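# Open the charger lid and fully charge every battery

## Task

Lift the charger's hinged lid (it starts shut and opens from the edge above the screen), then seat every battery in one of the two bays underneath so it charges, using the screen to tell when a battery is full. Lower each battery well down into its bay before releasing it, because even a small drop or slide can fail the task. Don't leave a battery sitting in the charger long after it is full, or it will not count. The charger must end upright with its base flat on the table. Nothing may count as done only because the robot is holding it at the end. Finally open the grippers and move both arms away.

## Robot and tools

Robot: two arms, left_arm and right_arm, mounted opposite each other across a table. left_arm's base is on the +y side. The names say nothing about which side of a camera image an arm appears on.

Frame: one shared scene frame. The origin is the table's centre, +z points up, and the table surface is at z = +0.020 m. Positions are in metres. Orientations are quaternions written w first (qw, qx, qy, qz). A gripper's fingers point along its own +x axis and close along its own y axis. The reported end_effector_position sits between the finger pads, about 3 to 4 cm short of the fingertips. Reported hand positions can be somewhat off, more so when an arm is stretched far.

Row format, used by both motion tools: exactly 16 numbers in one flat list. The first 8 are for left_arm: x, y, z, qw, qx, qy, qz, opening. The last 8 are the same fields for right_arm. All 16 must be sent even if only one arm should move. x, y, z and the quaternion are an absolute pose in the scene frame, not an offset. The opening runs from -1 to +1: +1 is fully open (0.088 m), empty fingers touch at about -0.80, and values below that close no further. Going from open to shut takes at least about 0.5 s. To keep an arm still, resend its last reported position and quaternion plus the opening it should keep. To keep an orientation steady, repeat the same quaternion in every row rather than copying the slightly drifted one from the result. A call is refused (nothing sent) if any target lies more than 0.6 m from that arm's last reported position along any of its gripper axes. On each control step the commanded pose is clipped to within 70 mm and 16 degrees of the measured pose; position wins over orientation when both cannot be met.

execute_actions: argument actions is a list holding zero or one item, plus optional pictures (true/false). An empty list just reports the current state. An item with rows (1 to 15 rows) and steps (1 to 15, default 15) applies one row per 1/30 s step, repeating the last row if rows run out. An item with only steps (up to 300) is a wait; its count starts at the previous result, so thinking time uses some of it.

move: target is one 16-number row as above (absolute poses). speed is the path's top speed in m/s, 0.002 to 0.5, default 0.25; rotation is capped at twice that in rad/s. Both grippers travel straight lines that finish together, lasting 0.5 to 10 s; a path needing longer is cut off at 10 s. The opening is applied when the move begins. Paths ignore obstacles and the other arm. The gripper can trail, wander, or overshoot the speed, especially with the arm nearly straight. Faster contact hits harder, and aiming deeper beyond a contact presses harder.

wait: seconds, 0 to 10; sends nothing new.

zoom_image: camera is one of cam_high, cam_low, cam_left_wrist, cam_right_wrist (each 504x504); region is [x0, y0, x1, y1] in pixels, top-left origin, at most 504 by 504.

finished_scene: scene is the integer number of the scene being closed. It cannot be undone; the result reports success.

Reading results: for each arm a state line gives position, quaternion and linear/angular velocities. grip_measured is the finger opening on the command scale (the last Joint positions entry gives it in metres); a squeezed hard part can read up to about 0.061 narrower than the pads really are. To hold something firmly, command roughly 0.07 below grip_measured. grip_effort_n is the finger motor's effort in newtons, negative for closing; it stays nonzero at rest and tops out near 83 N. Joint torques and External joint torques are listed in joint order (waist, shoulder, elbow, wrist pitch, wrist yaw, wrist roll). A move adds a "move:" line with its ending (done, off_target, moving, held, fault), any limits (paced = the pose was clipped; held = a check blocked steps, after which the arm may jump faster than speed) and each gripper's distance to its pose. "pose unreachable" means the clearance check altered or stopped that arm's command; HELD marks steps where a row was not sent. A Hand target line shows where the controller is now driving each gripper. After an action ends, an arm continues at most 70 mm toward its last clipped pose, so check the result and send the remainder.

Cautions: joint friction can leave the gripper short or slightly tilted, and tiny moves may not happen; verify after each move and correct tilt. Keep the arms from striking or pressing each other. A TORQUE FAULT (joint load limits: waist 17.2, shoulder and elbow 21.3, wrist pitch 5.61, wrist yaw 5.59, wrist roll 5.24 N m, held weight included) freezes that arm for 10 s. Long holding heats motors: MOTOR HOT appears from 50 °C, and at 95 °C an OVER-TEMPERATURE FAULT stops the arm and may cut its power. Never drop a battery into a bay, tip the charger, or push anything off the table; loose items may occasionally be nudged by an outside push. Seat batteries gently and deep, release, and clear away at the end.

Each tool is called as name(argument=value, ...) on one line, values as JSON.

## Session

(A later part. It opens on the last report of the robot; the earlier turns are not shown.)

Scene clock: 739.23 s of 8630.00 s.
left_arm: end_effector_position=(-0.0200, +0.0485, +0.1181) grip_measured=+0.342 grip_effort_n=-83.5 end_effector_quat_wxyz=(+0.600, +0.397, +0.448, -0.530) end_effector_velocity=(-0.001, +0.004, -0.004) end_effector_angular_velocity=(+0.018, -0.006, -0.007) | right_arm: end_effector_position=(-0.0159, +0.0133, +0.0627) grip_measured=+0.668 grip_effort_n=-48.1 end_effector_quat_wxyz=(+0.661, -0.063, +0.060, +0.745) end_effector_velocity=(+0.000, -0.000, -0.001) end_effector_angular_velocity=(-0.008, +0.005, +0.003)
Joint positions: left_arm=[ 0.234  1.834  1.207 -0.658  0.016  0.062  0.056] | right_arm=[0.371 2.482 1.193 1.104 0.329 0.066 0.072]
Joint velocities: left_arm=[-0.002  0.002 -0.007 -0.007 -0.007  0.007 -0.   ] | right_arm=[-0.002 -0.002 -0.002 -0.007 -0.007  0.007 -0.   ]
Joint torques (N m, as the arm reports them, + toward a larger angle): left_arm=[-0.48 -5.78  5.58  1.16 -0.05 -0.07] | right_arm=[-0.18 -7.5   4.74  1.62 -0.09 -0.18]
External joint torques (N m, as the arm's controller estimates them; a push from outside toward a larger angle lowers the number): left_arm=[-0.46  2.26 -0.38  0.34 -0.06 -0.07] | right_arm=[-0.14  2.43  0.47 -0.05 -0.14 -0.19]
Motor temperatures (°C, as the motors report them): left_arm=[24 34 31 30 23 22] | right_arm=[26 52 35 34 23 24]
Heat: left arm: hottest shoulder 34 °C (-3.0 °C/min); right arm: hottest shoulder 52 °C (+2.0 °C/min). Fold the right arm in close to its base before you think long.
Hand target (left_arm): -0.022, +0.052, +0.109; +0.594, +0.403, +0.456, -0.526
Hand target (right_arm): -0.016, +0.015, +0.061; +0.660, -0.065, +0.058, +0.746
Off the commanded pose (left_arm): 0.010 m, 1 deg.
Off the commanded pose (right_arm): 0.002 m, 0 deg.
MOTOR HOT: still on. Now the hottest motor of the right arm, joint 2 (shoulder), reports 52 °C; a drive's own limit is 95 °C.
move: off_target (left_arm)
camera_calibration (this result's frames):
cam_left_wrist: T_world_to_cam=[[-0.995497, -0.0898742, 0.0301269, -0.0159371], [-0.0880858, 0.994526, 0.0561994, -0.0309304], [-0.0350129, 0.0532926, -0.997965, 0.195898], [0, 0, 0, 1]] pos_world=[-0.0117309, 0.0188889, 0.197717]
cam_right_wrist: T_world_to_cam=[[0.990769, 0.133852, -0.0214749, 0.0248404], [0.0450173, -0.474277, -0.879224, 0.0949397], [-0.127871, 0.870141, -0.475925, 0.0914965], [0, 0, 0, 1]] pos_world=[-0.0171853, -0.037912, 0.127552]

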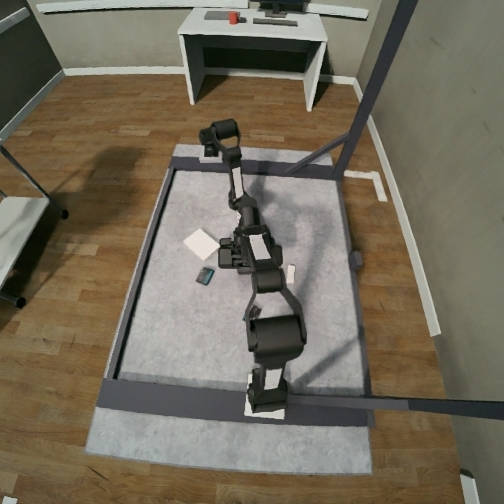

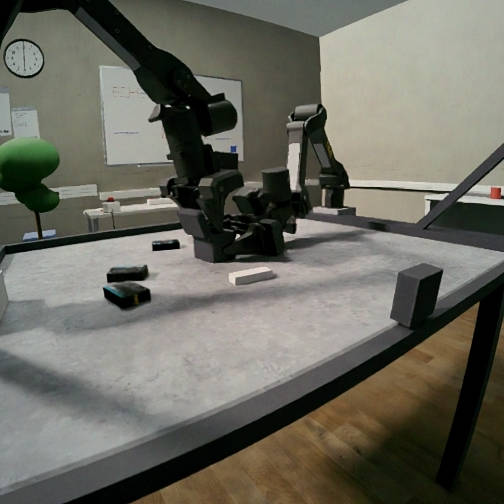

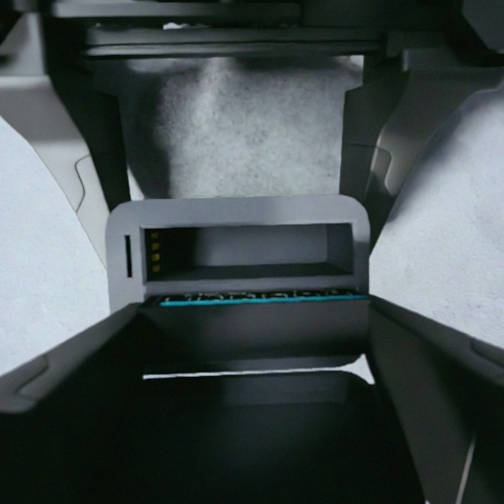

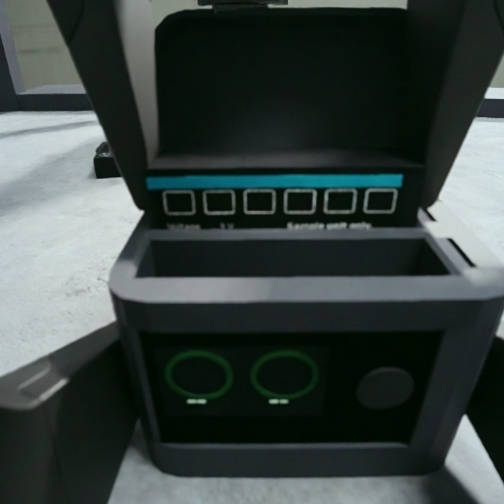

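move(target=[-0.022,0.052,0.102,0.5943,0.4034,0.456,-0.5257,0.3, -0.016,0.015,0.061,0.66,-0.0653,0.0578,0.746,0.66], speed=0.01)

Scene clock: 745.50 s of 8630.00 s.
left_arm: end_effector_position=(-0.0199, +0.0488, +0.1153) grip_measured=+0.342 grip_effort_n=-83.5 end_effector_quat_wxyz=(+0.602, +0.397, +0.446, -0.530) end_effector_velocity=(+0.001, +0.005, +0.001) end_effector_angular_velocity=(+0.018, -0.002, +0.012) | right_arm: end_effector_position=(-0.0158, +0.0134, +0.0627) grip_measured=+0.668 grip_effort_n=-47.7 end_effector_quat_wxyz=(+0.661, -0.063, +0.060, +0.746) end_effector_velocity=(-0.002, -0.001, -0.001) end_effector_angular_velocity=(-0.007, -0.007, +0.020)
Joint positions: left_arm=[ 0.233  1.834  1.195 -0.641  0.013  0.062  0.056] | right_arm=[0.37  2.482 1.193 1.104 0.329 0.066 0.072]
Joint velocities: left_arm=[ 0.002 -0.007 -0.002 -0.022 -0.007 -0.007  0.   ] | right_arm=[-0.002 -0.002 -0.002 -0.007 -0.022 -0.007  0.   ]
Joint torques (N m, as the arm reports them, + toward a larger angle): left_arm=[-0.35 -4.47  5.06  1.92  0.03 -0.08] | right_arm=[-0.13 -7.48  4.74  1.63 -0.06 -0.19]
External joint torques (N m, as the arm's controller estimates them; a push from outside toward a larger angle lowers the number): left_arm=[-0.39  3.67 -1.    1.06  0.03 -0.09] | right_arm=[-0.05  2.41  0.49 -0.03 -0.1  -0.2 ]
Motor temperatures (°C, as the motors report them): left_arm=[24 34 31 30 23 22] | right_arm=[26 52 35 34 23 24]
Heat: left arm: hottest shoulder 34 °C (-2.0 °C/min); right arm: hottest shoulder 52 °C (+1.0 °C/min). Fold the right arm in close to its base before you think long.
Hand target (left_arm): -0.022, +0.052, +0.102; +0.594, +0.403, +0.456, -0.526
Hand target (right_arm): -0.016, +0.015, +0.061; +0.660, -0.065, +0.058, +0.746
Off the commanded pose (left_arm): 0.014 m, 2 deg.
Off the commanded pose (right_arm): 0.002 m, 0 deg.
MOTOR HOT: still on. Now the hottest motor of the right arm, joint 2 (shoulder), reports 52 °C; a drive's own limit is 95 °C.
move: off_target (left_arm)
camera_calibration (this result's frames):
cam_left_wrist: T_world_to_cam=[[-0.995592, -0.0897661, 0.0271759, -0.0154384], [-0.0882608, 0.994725, 0.0522795, -0.0306218], [-0.0317255, 0.0496505, -0.998263, 0.193373], [0, 0, 0, 1]] pos_world=[-0.0119381, 0.0194733, 0.195058]
cam_right_wrist: T_world_to_cam=[[0.990717, 0.134216, -0.0216077, 0.0247485], [0.0450815, -0.474315, -0.8792, 0.0949595], [-0.128251, 0.870064, -0.475962, 0.0914475], [0, 0, 0, 1]] pos_world=[-0.0170715, -0.0378461, 0.127549]

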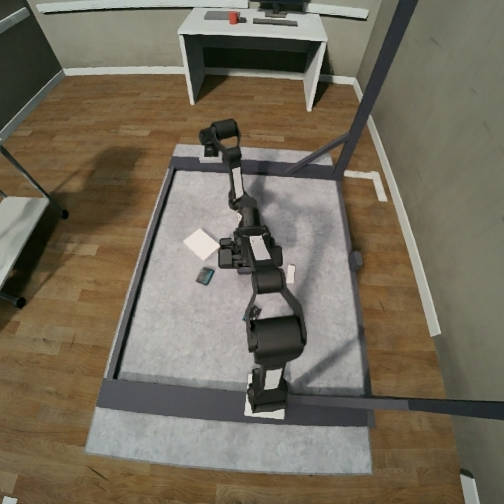

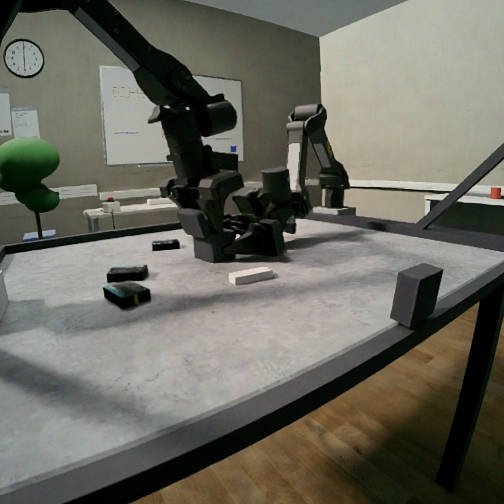

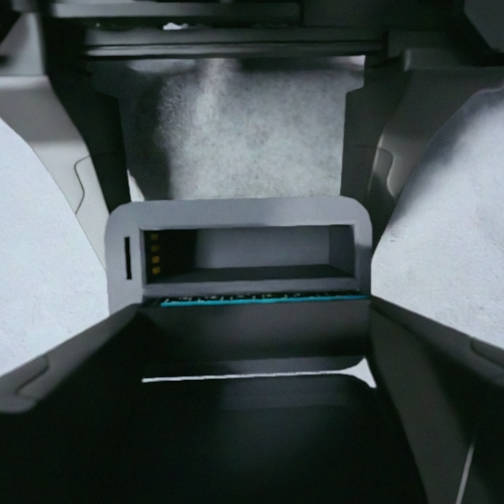

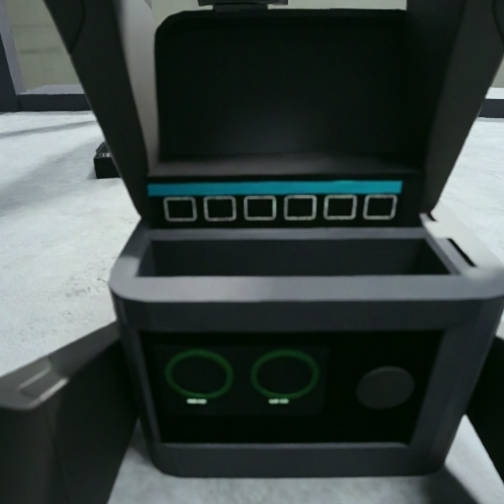

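move(target=[-0.0205,0.047,0.168,0.5943,0.4034,0.456,-0.5257,0.3, -0.016,0.015,0.061,0.66,-0.0653,0.0578,0.746,0.66], speed=0.03)

move(target=[0.075,0.05,0.165,0.5943,0.4034,0.456,-0.5257,0.3, -0.016,0.015,0.061,0.66,-0.0653,0.0578,0.746,0.66], speed=0.15)

move(target=[0.075,0.145,0.11,0.5943,0.4034,0.456,-0.5257,0.3, -0.016,0.015,0.061,0.66,-0.0653,0.0578,0.746,0.66], speed=0.15)

move(target=[0.075,0.145,0.086,0.5943,0.4034,0.456,-0.5257,0.3, -0.016,0.015,0.061,0.66,-0.0653,0.0578,0.746,0.66], speed=0.02)

Scene clock: 787.10 s of 8630.00 s.
left_arm: end_effector_position=(-0.0200, +0.0492, +0.1620) grip_measured=+0.342 grip_effort_n=-83.5 end_effector_quat_wxyz=(+0.591, +0.408, +0.460, -0.522) end_effector_velocity=(-0.005, +0.003, +0.000) end_effector_angular_velocity=(+0.015, +0.012, -0.002) | right_arm: end_effector_position=(-0.0159, +0.0134, +0.0627) grip_measured=+0.668 grip_effort_n=-48.1 end_effector_quat_wxyz=(+0.661, -0.063, +0.060, +0.746) end_effector_velocity=(-0.002, -0.001, +0.002) end_effector_angular_velocity=(+0.007, -0.003, +0.011)
Joint positions: left_arm=[ 0.233  1.811  1.37  -0.883  0.013  0.062  0.056] | right_arm=[0.37  2.482 1.193 1.104 0.328 0.066 0.072]
Joint velocities: left_arm=[-0.007 -0.002  0.002 -0.022  0.007 -0.007 -0.   ] | right_arm=[ 0.002 -0.002 -0.002  0.007 -0.007 -0.007  0.   ]
Joint torques (N m, as the arm reports them, + toward a larger angle): left_arm=[-0.11 -8.49  8.46  0.77  0.06 -0.03] | right_arm=[-0.13 -7.54  4.7   1.63 -0.06 -0.2 ]
External joint torques (N m, as the arm's controller estimates them; a push from outside toward a larger angle lowers the number): left_arm=[-0.03 -0.34  2.14 -0.03  0.04 -0.03] | right_arm=[-0.28  2.33  0.45 -0.03 -0.08 -0.21]
Motor temperatures (°C, as the motors report them): left_arm=[24 33 31 32 23 22] | right_arm=[26 53 35 35 23 24]
Heat: left arm: hottest shoulder 33 °C (-1.0 °C/min); right arm: hottest shoulder 53 °C (+1.0 °C/min). Fold the right arm in close to its base before you think long.
Hand target (left_arm): -0.021, +0.048, +0.168; +0.594, +0.403, +0.456, -0.526
Hand target (right_arm): -0.016, +0.015, +0.061; +0.660, -0.065, +0.058, +0.746
Off the commanded pose (left_arm): 0.006 m, 1 deg.
Off the commanded pose (right_arm): 0.002 m, 0 deg.
MOTOR HOT: still on. Now the hottest motor of the right arm, joint 2 (shoulder), reports 53 °C; a drive's own limit is 95 °C.
move: done
camera_calibration (this result's frames):
cam_left_wrist: T_world_to_cam=[[-0.995355, -0.091028, 0.0313565, -0.0173562], [-0.0876599, 0.991532, 0.0958167, -0.040341], [-0.039813, 0.0926229, -0.994905, 0.237162], [0, 0, 0, 1]] pos_world=[-0.0113697, 0.0164528, 0.240364]
cam_right_wrist: T_world_to_cam=[[0.990665, 0.134587, -0.0216741, 0.0248041], [0.0452041, -0.474325, -0.879189, 0.0949568], [-0.128607, 0.870001, -0.475981, 0.0914415], [0, 0, 0, 1]] pos_world=[-0.017105, -0.0378521, 0.127547]

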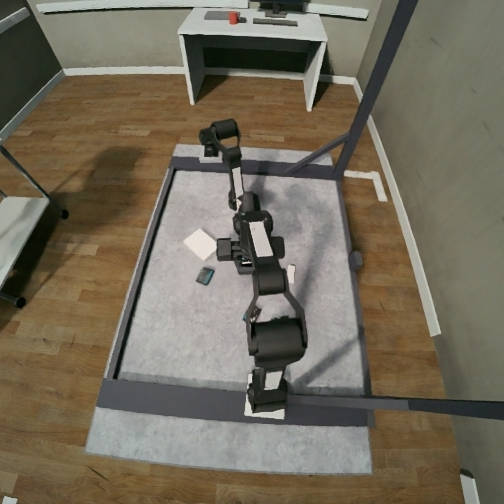

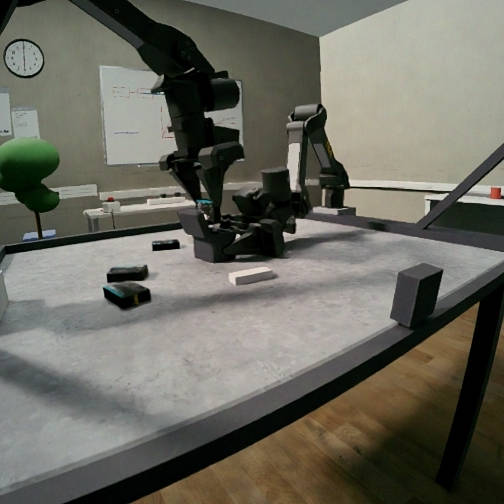

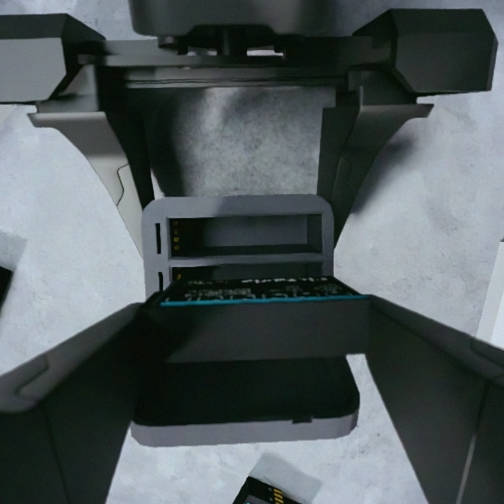

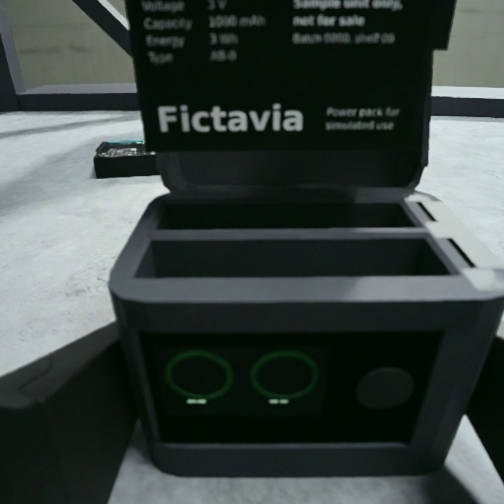

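Scene clock: 788.13 s of 8630.00 s.
left_arm: end_effector_position=(+0.0734, +0.0517, +0.1689) grip_measured=+0.342 grip_effort_n=-83.5 end_effector_quat_wxyz=(+0.599, +0.402, +0.452, -0.525) end_effector_velocity=(-0.002, -0.001, -0.001) end_effector_angular_velocity=(+0.013, +0.012, -0.011) | right_arm: end_effector_position=(-0.0159, +0.0134, +0.0627) grip_measured=+0.668 grip_effort_n=-47.7 end_effector_quat_wxyz=(+0.661, -0.063, +0.060, +0.746) end_effector_velocity=(+0.000, +0.000, -0.002) end_effector_angular_velocity=(-0.006, -0.009, +0.006)
Joint positions: left_arm=[ 0.484  1.889  1.493 -0.914  0.076  0.301  0.056] | right_arm=[0.37  2.482 1.193 1.104 0.328 0.066 0.072]
Joint velocities: left_arm=[-0.002  0.012  0.017 -0.022  0.007  0.007 -0.   ] | right_arm=[-0.002  0.002  0.002 -0.007 -0.007 -0.007 -0.   ]
Joint torques (N m, as the arm reports them, + toward a larger angle): left_arm=[ 0.35 -6.37  8.42  0.73  0.11  0.16] | right_arm=[-0.12 -7.47  4.73  1.62 -0.06 -0.19]
External joint torques (N m, as the arm's controller estimates them; a push from outside toward a larger angle lowers the number): left_arm=[ 0.35  2.42  2.08 -0.07  0.04  0.15] | right_arm=[-0.12  2.36  0.49 -0.03 -0.09 -0.2 ]
Motor temperatures (°C, as the motors report them): left_arm=[24 33 31 32 23 22] | right_arm=[26 53 35 35 23 24]
Heat: left arm: hottest shoulder 33 °C (-1.0 °C/min); right arm: hottest shoulder 53 °C (+1.0 °C/min). Fold the right arm in close to its base before you think long.
Hand target (left_arm): +0.075, +0.051, +0.165; +0.595, +0.403, +0.455, -0.525
Hand target (right_arm): -0.016, +0.015, +0.061; +0.660, -0.065, +0.058, +0.746
Off the commanded pose (left_arm): 0.005 m, 1 deg.
Off the commanded pose (right_arm): 0.002 m, 0 deg.
MOTOR HOT: still on. Now the hottest motor of the right arm, joint 2 (shoulder), reports 53 °C; a drive's own limit is 95 °C.
move: done
camera_calibration (this result's frames):
cam_left_wrist: T_world_to_cam=[[-0.995158, -0.0946142, 0.0266218, 0.0765802], [-0.0925172, 0.993157, 0.0712737, -0.0308845], [-0.0331832, 0.0684656, -0.997101, 0.248652], [0, 0, 0, 1]] pos_world=[0.0816031, 0.0208946, 0.248093]
cam_right_wrist: T_world_to_cam=[[0.990665, 0.134587, -0.0216741, 0.0248041], [0.0452041, -0.474325, -0.879189, 0.0949568], [-0.128607, 0.870001, -0.475981, 0.0914415], [0, 0, 0, 1]] pos_world=[-0.017105, -0.0378521, 0.127547]

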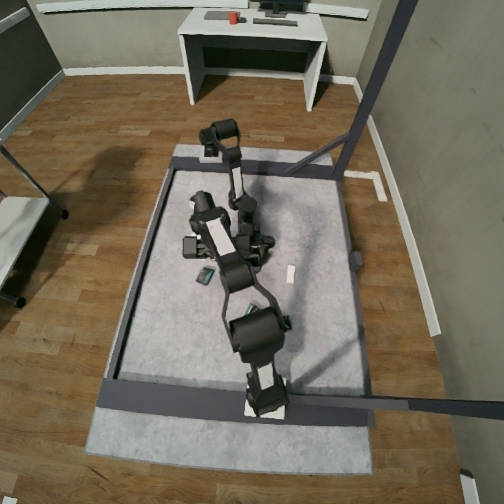

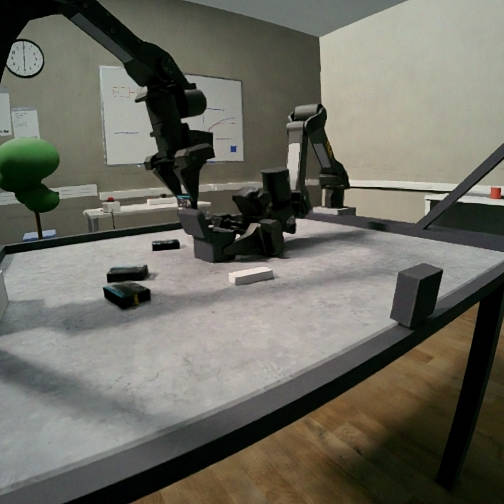

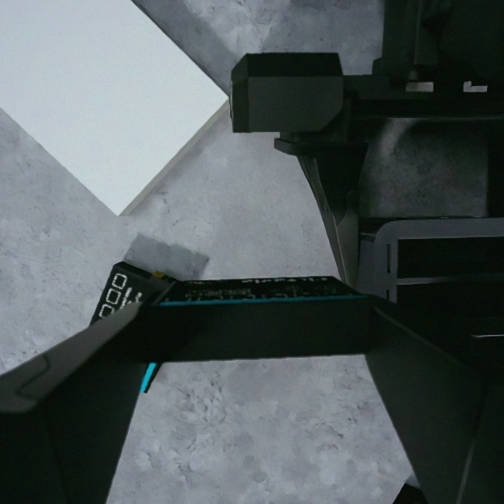

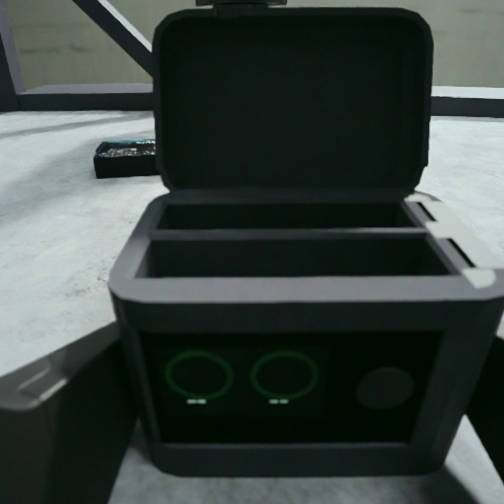

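Scene clock: 789.30 s of 8630.00 s.
left_arm: end_effector_position=(+0.0752, +0.1422, +0.1089) grip_measured=+0.342 grip_effort_n=-83.5 end_effector_quat_wxyz=(+0.594, +0.404, +0.458, -0.524) end_effector_velocity=(-0.001, +0.008, -0.003) end_effector_angular_velocity=(+0.018, +0.005, +0.016) | right_arm: end_effector_position=(-0.0159, +0.0134, +0.0627) grip_measured=+0.668 grip_effort_n=-47.7 end_effector_quat_wxyz=(+0.661, -0.063, +0.060, +0.746) end_effector_velocity=(-0.003, -0.000, +0.001) end_effector_angular_velocity=(-0.000, -0.021, +0.013)
Joint positions: left_arm=[ 0.621  1.686  0.996 -0.649  0.11   0.437  0.056] | right_arm=[0.37  2.482 1.193 1.104 0.328 0.066 0.072]
Joint velocities: left_arm=[ 0.007 -0.012 -0.022 -0.007 -0.007 -0.007 -0.   ] | right_arm=[ 0.002 -0.002  0.002 -0.007 -0.007 -0.022 -0.   ]
Joint torques (N m, as the arm reports them, + toward a larger angle): left_arm=[ 0.37 -6.8   5.39  1.13  0.15  0.19] | right_arm=[-0.13 -7.5   4.75  1.61 -0.06 -0.19]
External joint torques (N m, as the arm's controller estimates them; a push from outside toward a larger angle lowers the number): left_arm=[ 0.34 -0.14 -0.36  0.39  0.06  0.19] | right_arm=[-0.22  2.53  0.39 -0.09 -0.09 -0.19]
Motor temperatures (°C, as the motors report them): left_arm=[24 33 31 32 23 22] | right_arm=[26 53 35 35 23 24]
Heat: left arm: hottest shoulder 33 °C (-1.0 °C/min); right arm: hottest shoulder 53 °C (+1.0 °C/min). Fold the right arm in close to its base before you think long.
Hand target (left_arm): +0.075, +0.144, +0.109; +0.594, +0.404, +0.456, -0.526
Hand target (right_arm): -0.016, +0.015, +0.061; +0.660, -0.065, +0.058, +0.746
Off the commanded pose (left_arm): 0.003 m, 0 deg.
Off the commanded pose (right_arm): 0.002 m, 0 deg.
MOTOR HOT: still on. Now the hottest motor of the right arm, joint 2 (shoulder), reports 53 °C; a drive's own limit is 95 °C.
move: done
camera_calibration (this result's frames):
cam_left_wrist: T_world_to_cam=[[-0.995091, -0.0933296, 0.0329297, 0.0876172], [-0.0902195, 0.992216, 0.0858363, -0.11798], [-0.0406845, 0.082444, -0.995765, 0.18109], [0, 0, 0, 1]] pos_world=[0.0839105, 0.11031, 0.187565]
cam_right_wrist: T_world_to_cam=[[0.990665, 0.134587, -0.0216741, 0.0248041], [0.0452041, -0.474325, -0.879189, 0.0949568], [-0.128607, 0.870001, -0.475981, 0.0914415], [0, 0, 0, 1]] pos_world=[-0.017105, -0.0378521, 0.127547]

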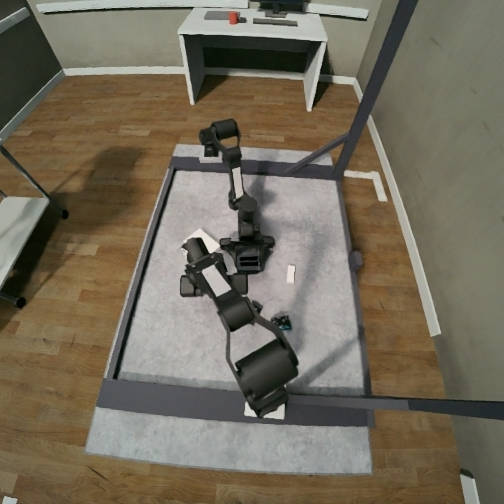

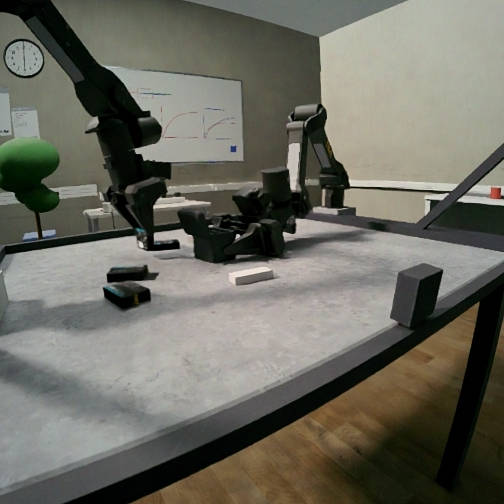

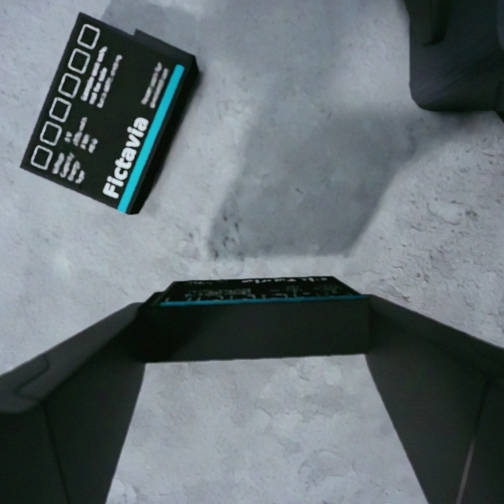

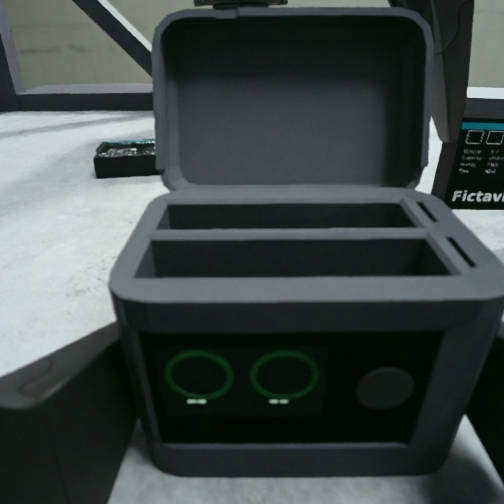

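Scene clock: 790.70 s of 8630.00 s.
left_arm: end_effector_position=(+0.0765, +0.1419, +0.0921) grip_measured=+0.342 grip_effort_n=-83.5 end_effector_quat_wxyz=(+0.600, +0.402, +0.450, -0.526) end_effector_velocity=(-0.002, +0.003, -0.000) end_effector_angular_velocity=(+0.010, -0.004, -0.008) | right_arm: end_effector_position=(-0.0159, +0.0134, +0.0627) grip_measured=+0.668 grip_effort_n=-47.7 end_effector_quat_wxyz=(+0.661, -0.063, +0.060, +0.746) end_effector_velocity=(+0.001, -0.001, -0.003) end_effector_angular_velocity=(-0.010, -0.023, +0.018)
Joint positions: left_arm=[ 0.625  1.707  0.941 -0.551  0.111  0.439  0.056] | right_arm=[0.37  2.482 1.193 1.104 0.328 0.066 0.072]
Joint velocities: left_arm=[-0.002 -0.007 -0.007 -0.007 -0.007  0.007 -0.   ] | right_arm=[-0.007 -0.002 -0.007 -0.007 -0.022 -0.022 -0.   ]
Joint torques (N m, as the arm reports them, + toward a larger angle): left_arm=[ 0.18 -4.7   5.29  1.19  0.18  0.17] | right_arm=[-0.11 -7.48  4.79  1.62 -0.04 -0.19]
External joint torques (N m, as the arm's controller estimates them; a push from outside toward a larger angle lowers the number): left_arm=[ 0.18  2.04 -0.28  0.44  0.08  0.17] | right_arm=[-0.07  2.52  0.49 -0.07 -0.08 -0.2 ]
Motor temperatures (°C, as the motors report them): left_arm=[24 33 31 32 23 22] | right_arm=[26 53 35 35 23 24]
Heat: left arm: hottest shoulder 33 °C (-1.0 °C/min); right arm: hottest shoulder 53 °C (+1.0 °C/min). Fold the right arm in close to its base before you think long.
Hand target (left_arm): +0.075, +0.145, +0.086; +0.594, +0.403, +0.456, -0.525
Hand target (right_arm): -0.016, +0.015, +0.061; +0.660, -0.065, +0.058, +0.746
Off the commanded pose (left_arm): 0.007 m, 1 deg.
Off the commanded pose (right_arm): 0.002 m, 0 deg.
MOTOR HOT: still on. Now the hottest motor of the right arm, joint 2 (shoulder), reports 53 °C; a drive's own limit is 95 °C.
move: done
camera_calibration (this result's frames):
cam_left_wrist: T_world_to_cam=[[-0.995352, -0.0933981, 0.0234785, 0.0903632], [-0.0916517, 0.993545, 0.0668465, -0.114464], [-0.0295703, 0.064384, -0.997487, 0.166353], [0, 0, 0, 1]] pos_world=[0.0843714, 0.111454, 0.171465]
cam_right_wrist: T_world_to_cam=[[0.990665, 0.134587, -0.0216741, 0.0248041], [0.0452041, -0.474325, -0.879189, 0.0949568], [-0.128607, 0.870001, -0.475981, 0.0914415], [0, 0, 0, 1]] pos_world=[-0.017105, -0.0378521, 0.127547]

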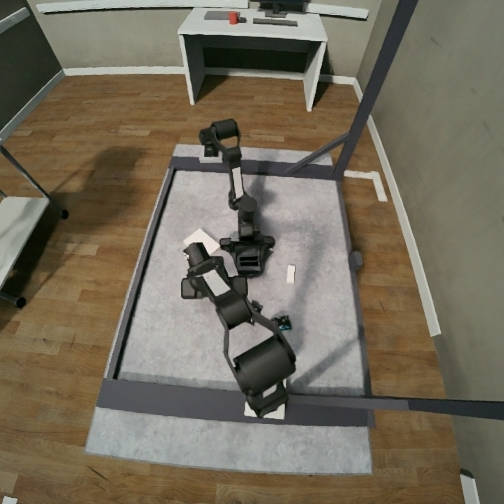

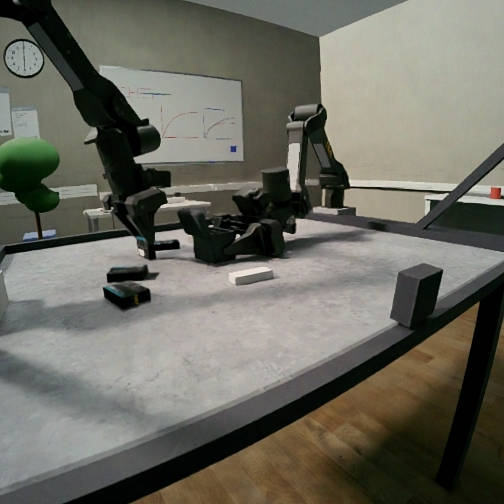

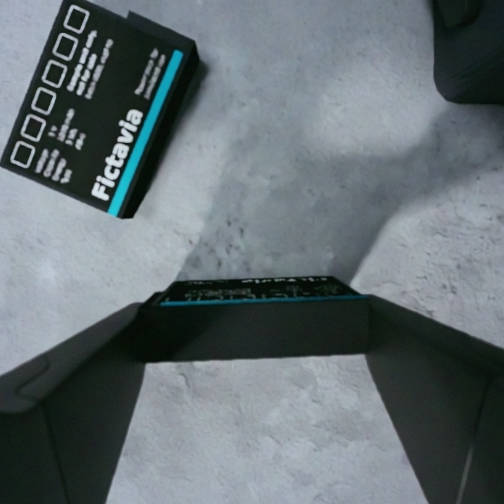

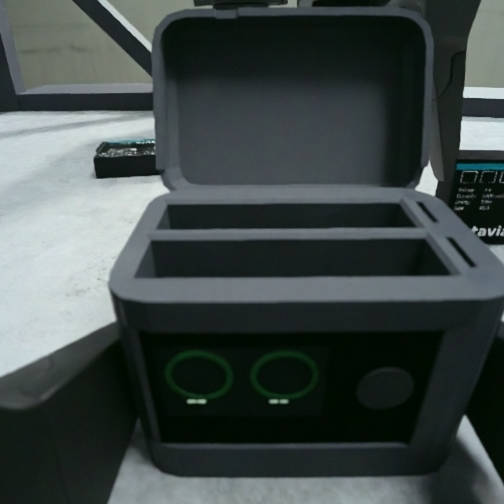

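execute_actions(actions=[])

Scene clock: 818.50 s of 8630.00 s.
left_arm: end_effector_position=(+0.0765, +0.1417, +0.0920) grip_measured=+0.342 grip_effort_n=-83.5 end_effector_quat_wxyz=(+0.600, +0.401, +0.450, -0.526) end_effector_velocity=(-0.003, +0.001, -0.000) end_effector_angular_velocity=(+0.001, +0.016, +0.017) | right_arm: end_effector_position=(-0.0159, +0.0134, +0.0627) grip_measured=+0.668 grip_effort_n=-47.7 end_effector_quat_wxyz=(+0.661, -0.063, +0.060, +0.746) end_effector_velocity=(+0.003, -0.001, -0.003) end_effector_angular_velocity=(-0.008, -0.028, -0.006)
Joint positions: left_arm=[ 0.625  1.707  0.94  -0.549  0.112  0.439  0.056] | right_arm=[0.37  2.482 1.193 1.104 0.328 0.066 0.072]
Joint velocities: left_arm=[-0.002 -0.002 -0.002 -0.007  0.007 -0.022 -0.   ] | right_arm=[-0.002 -0.002 -0.007 -0.007  0.007 -0.022  0.   ]
Joint torques (N m, as the arm reports them, + toward a larger angle): left_arm=[ 0.28 -4.7   5.34  1.17  0.17  0.21] | right_arm=[-0.11 -7.59  4.72  1.62 -0.06 -0.19]
External joint torques (N m, as the arm's controller estimates them; a push from outside toward a larger angle lowers the number): left_arm=[ 0.28  1.98 -0.27  0.4   0.07  0.21] | right_arm=[-0.11  2.28  0.5  -0.04 -0.1  -0.2 ]
Motor temperatures (°C, as the motors report them): left_arm=[24 33 31 31 23 22] | right_arm=[26 54 35 35 23 24]
Heat: left arm: hottest shoulder 33 °C (+0.0 °C/min); right arm: hottest shoulder 54 °C (+1.0 °C/min). Fold the right arm in close to its base before you think long.
Hand target (left_arm): +0.075, +0.145, +0.086; +0.594, +0.403, +0.456, -0.526
Hand target (right_arm): -0.016, +0.015, +0.061; +0.660, -0.065, +0.058, +0.746
Off the commanded pose (left_arm): 0.007 m, 1 deg.
Off the commanded pose (right_arm): 0.002 m, 0 deg.
MOTOR HOT: still on. Now the hottest motor of the right arm, joint 2 (shoulder), reports 54 °C; a drive's own limit is 95 °C.
Steps of this call (steps 1 to 834: nothing new was sent). Readings (end_effector_position):
1: left_arm (+0.0765, +0.1418, +0.0921) | right_arm (-0.0159, +0.0134, +0.0627)
2: left_arm (+0.0765, +0.1417, +0.0921) | right_arm (-0.0159, +0.0134, +0.0627)
4: left_arm (+0.0765, +0.1418, +0.0921) | right_arm (-0.0159, +0.0134, +0.0627)
8: left_arm (+0.0765, +0.1418, +0.0919) | right_arm (-0.0159, +0.0134, +0.0627)
834: the state above
camera_calibration (this result's frames):
cam_left_wrist: T_world_to_cam=[[-0.995363, -0.093283, 0.0234501, 0.0903783], [-0.0915637, 0.99361, 0.0660013, -0.114224], [-0.029457, 0.0635481, -0.997544, 0.166348], [0, 0, 0, 1]] pos_world=[0.0844006, 0.111354, 0.171359]
cam_right_wrist: T_world_to_cam=[[0.990665, 0.134587, -0.0216741, 0.0248041], [0.0452041, -0.474325, -0.879189, 0.0949568], [-0.128607, 0.870001, -0.475981, 0.0914415], [0, 0, 0, 1]] pos_world=[-0.017105, -0.0378521, 0.127547]

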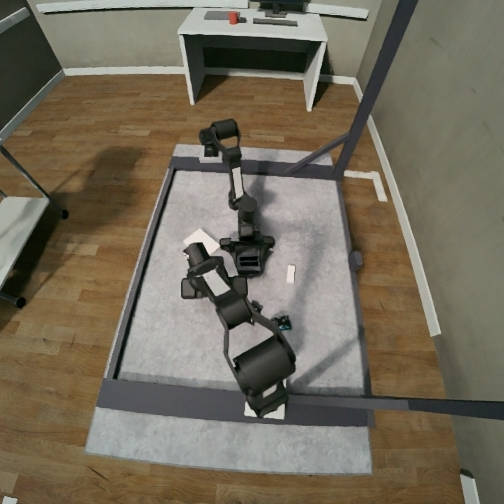

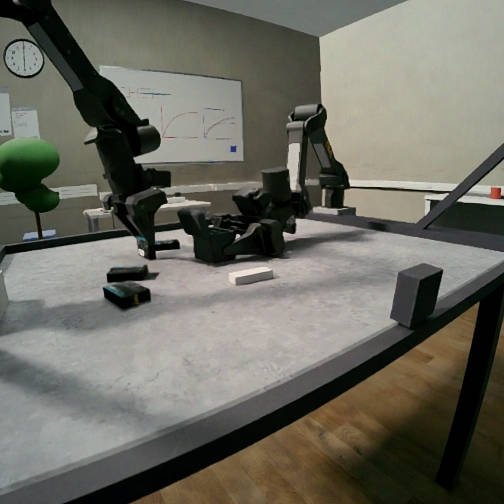

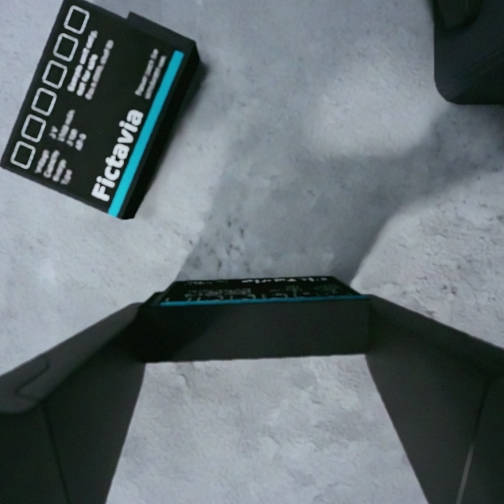

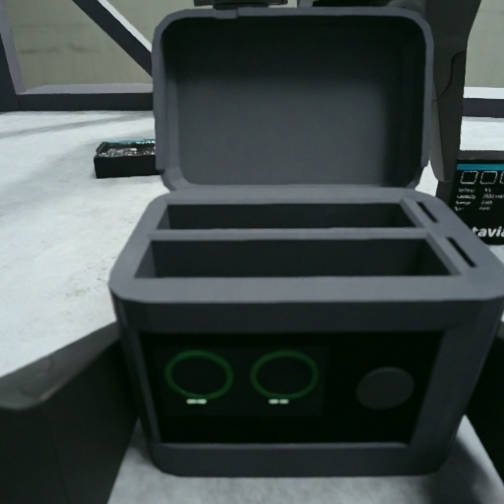

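move(target=[0.075,0.145,0.082,0.5943,0.4034,0.456,-0.5257,0.3,-0.016,0.015,0.061,0.66,-0.0653,0.0578,0.746,0.66], speed=0.008)

Scene clock: 824.20 s of 8630.00 s.
left_arm: end_effector_position=(+0.0771, +0.1409, +0.0908) grip_measured=+0.342 grip_effort_n=-83.5 end_effector_quat_wxyz=(+0.602, +0.400, +0.447, -0.527) end_effector_velocity=(-0.004, +0.002, -0.002) end_effector_angular_velocity=(+0.007, +0.011, -0.011) | right_arm: end_effector_position=(-0.0159, +0.0134, +0.0627) grip_measured=+0.668 grip_effort_n=-47.7 end_effector_quat_wxyz=(+0.661, -0.063, +0.060, +0.746) end_effector_velocity=(+0.001, -0.001, -0.004) end_effector_angular_velocity=(-0.018, -0.030, +0.009)
Joint positions: left_arm=[ 0.625  1.709  0.934 -0.535  0.113  0.44   0.056] | right_arm=[0.37  2.482 1.193 1.104 0.328 0.066 0.072]
Joint velocities: left_arm=[-0.002 -0.002 -0.007 -0.007  0.007  0.007 -0.   ] | right_arm=[-0.002 -0.002 -0.002 -0.022 -0.007 -0.022 -0.   ]
Joint torques (N m, as the arm reports them, + toward a larger angle): left_arm=[ 0.28 -4.07  4.96  1.32  0.09  0.2 ] | right_arm=[-0.17 -7.48  4.77  1.62 -0.05 -0.17]
External joint torques (N m, as the arm's controller estimates them; a push from outside toward a larger angle lowers the number): left_arm=[ 0.29  2.61 -0.62  0.53 -0.01  0.2 ] | right_arm=[-0.17  2.41  0.51 -0.04 -0.09 -0.18]
Motor temperatures (°C, as the motors report them): left_arm=[24 32 31 31 23 22] | right_arm=[26 54 35 35 23 24]
Heat: left arm: hottest shoulder 32 °C (-1.0 °C/min); right arm: hottest shoulder 54 °C (+1.0 °C/min). Fold the right arm in close to its base before you think long.
Hand target (left_arm): +0.075, +0.145, +0.082; +0.594, +0.403, +0.456, -0.526
Hand target (right_arm): -0.016, +0.015, +0.061; +0.660, -0.065, +0.058, +0.746
Off the commanded pose (left_arm): 0.010 m, 1 deg.
Off the commanded pose (right_arm): 0.002 m, 0 deg.
MOTOR HOT: still on. Now the hottest motor of the right arm, joint 2 (shoulder), reports 54 °C; a drive's own limit is 95 °C.
move: off_target (left_arm)
camera_calibration (this result's frames):
cam_left_wrist: T_world_to_cam=[[-0.99543, -0.0931302, 0.0210948, 0.0910815], [-0.09176, 0.994056, 0.0585883, -0.112665], [-0.0264257, 0.0563849, -0.998059, 0.166071], [0, 0, 0, 1]] pos_world=[0.0847157, 0.111114, 0.170428]
cam_right_wrist: T_world_to_cam=[[0.990665, 0.134587, -0.0216741, 0.0248041], [0.0452041, -0.474325, -0.879189, 0.0949568], [-0.128607, 0.870001, -0.475981, 0.0914415], [0, 0, 0, 1]] pos_world=[-0.017105, -0.0378521, 0.127547]

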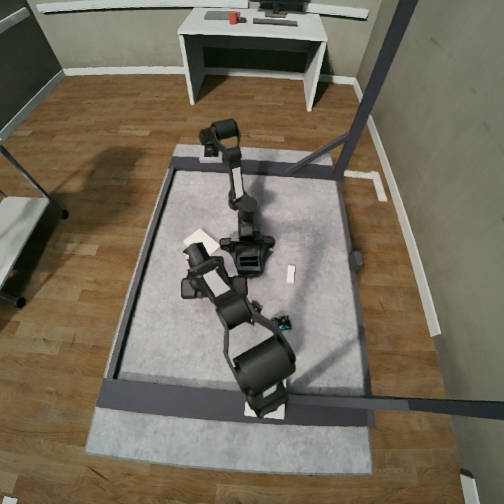

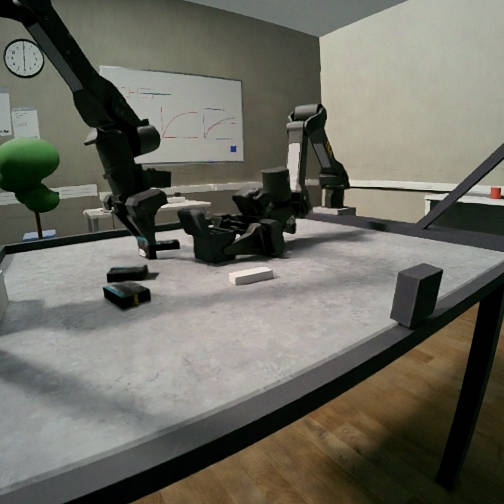

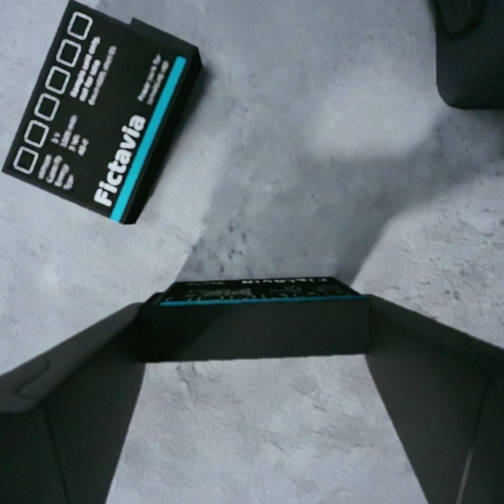

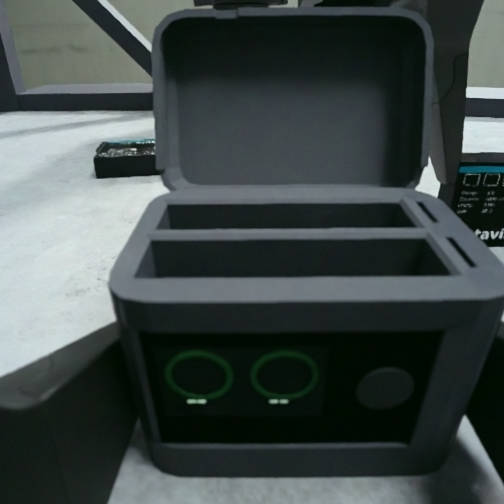

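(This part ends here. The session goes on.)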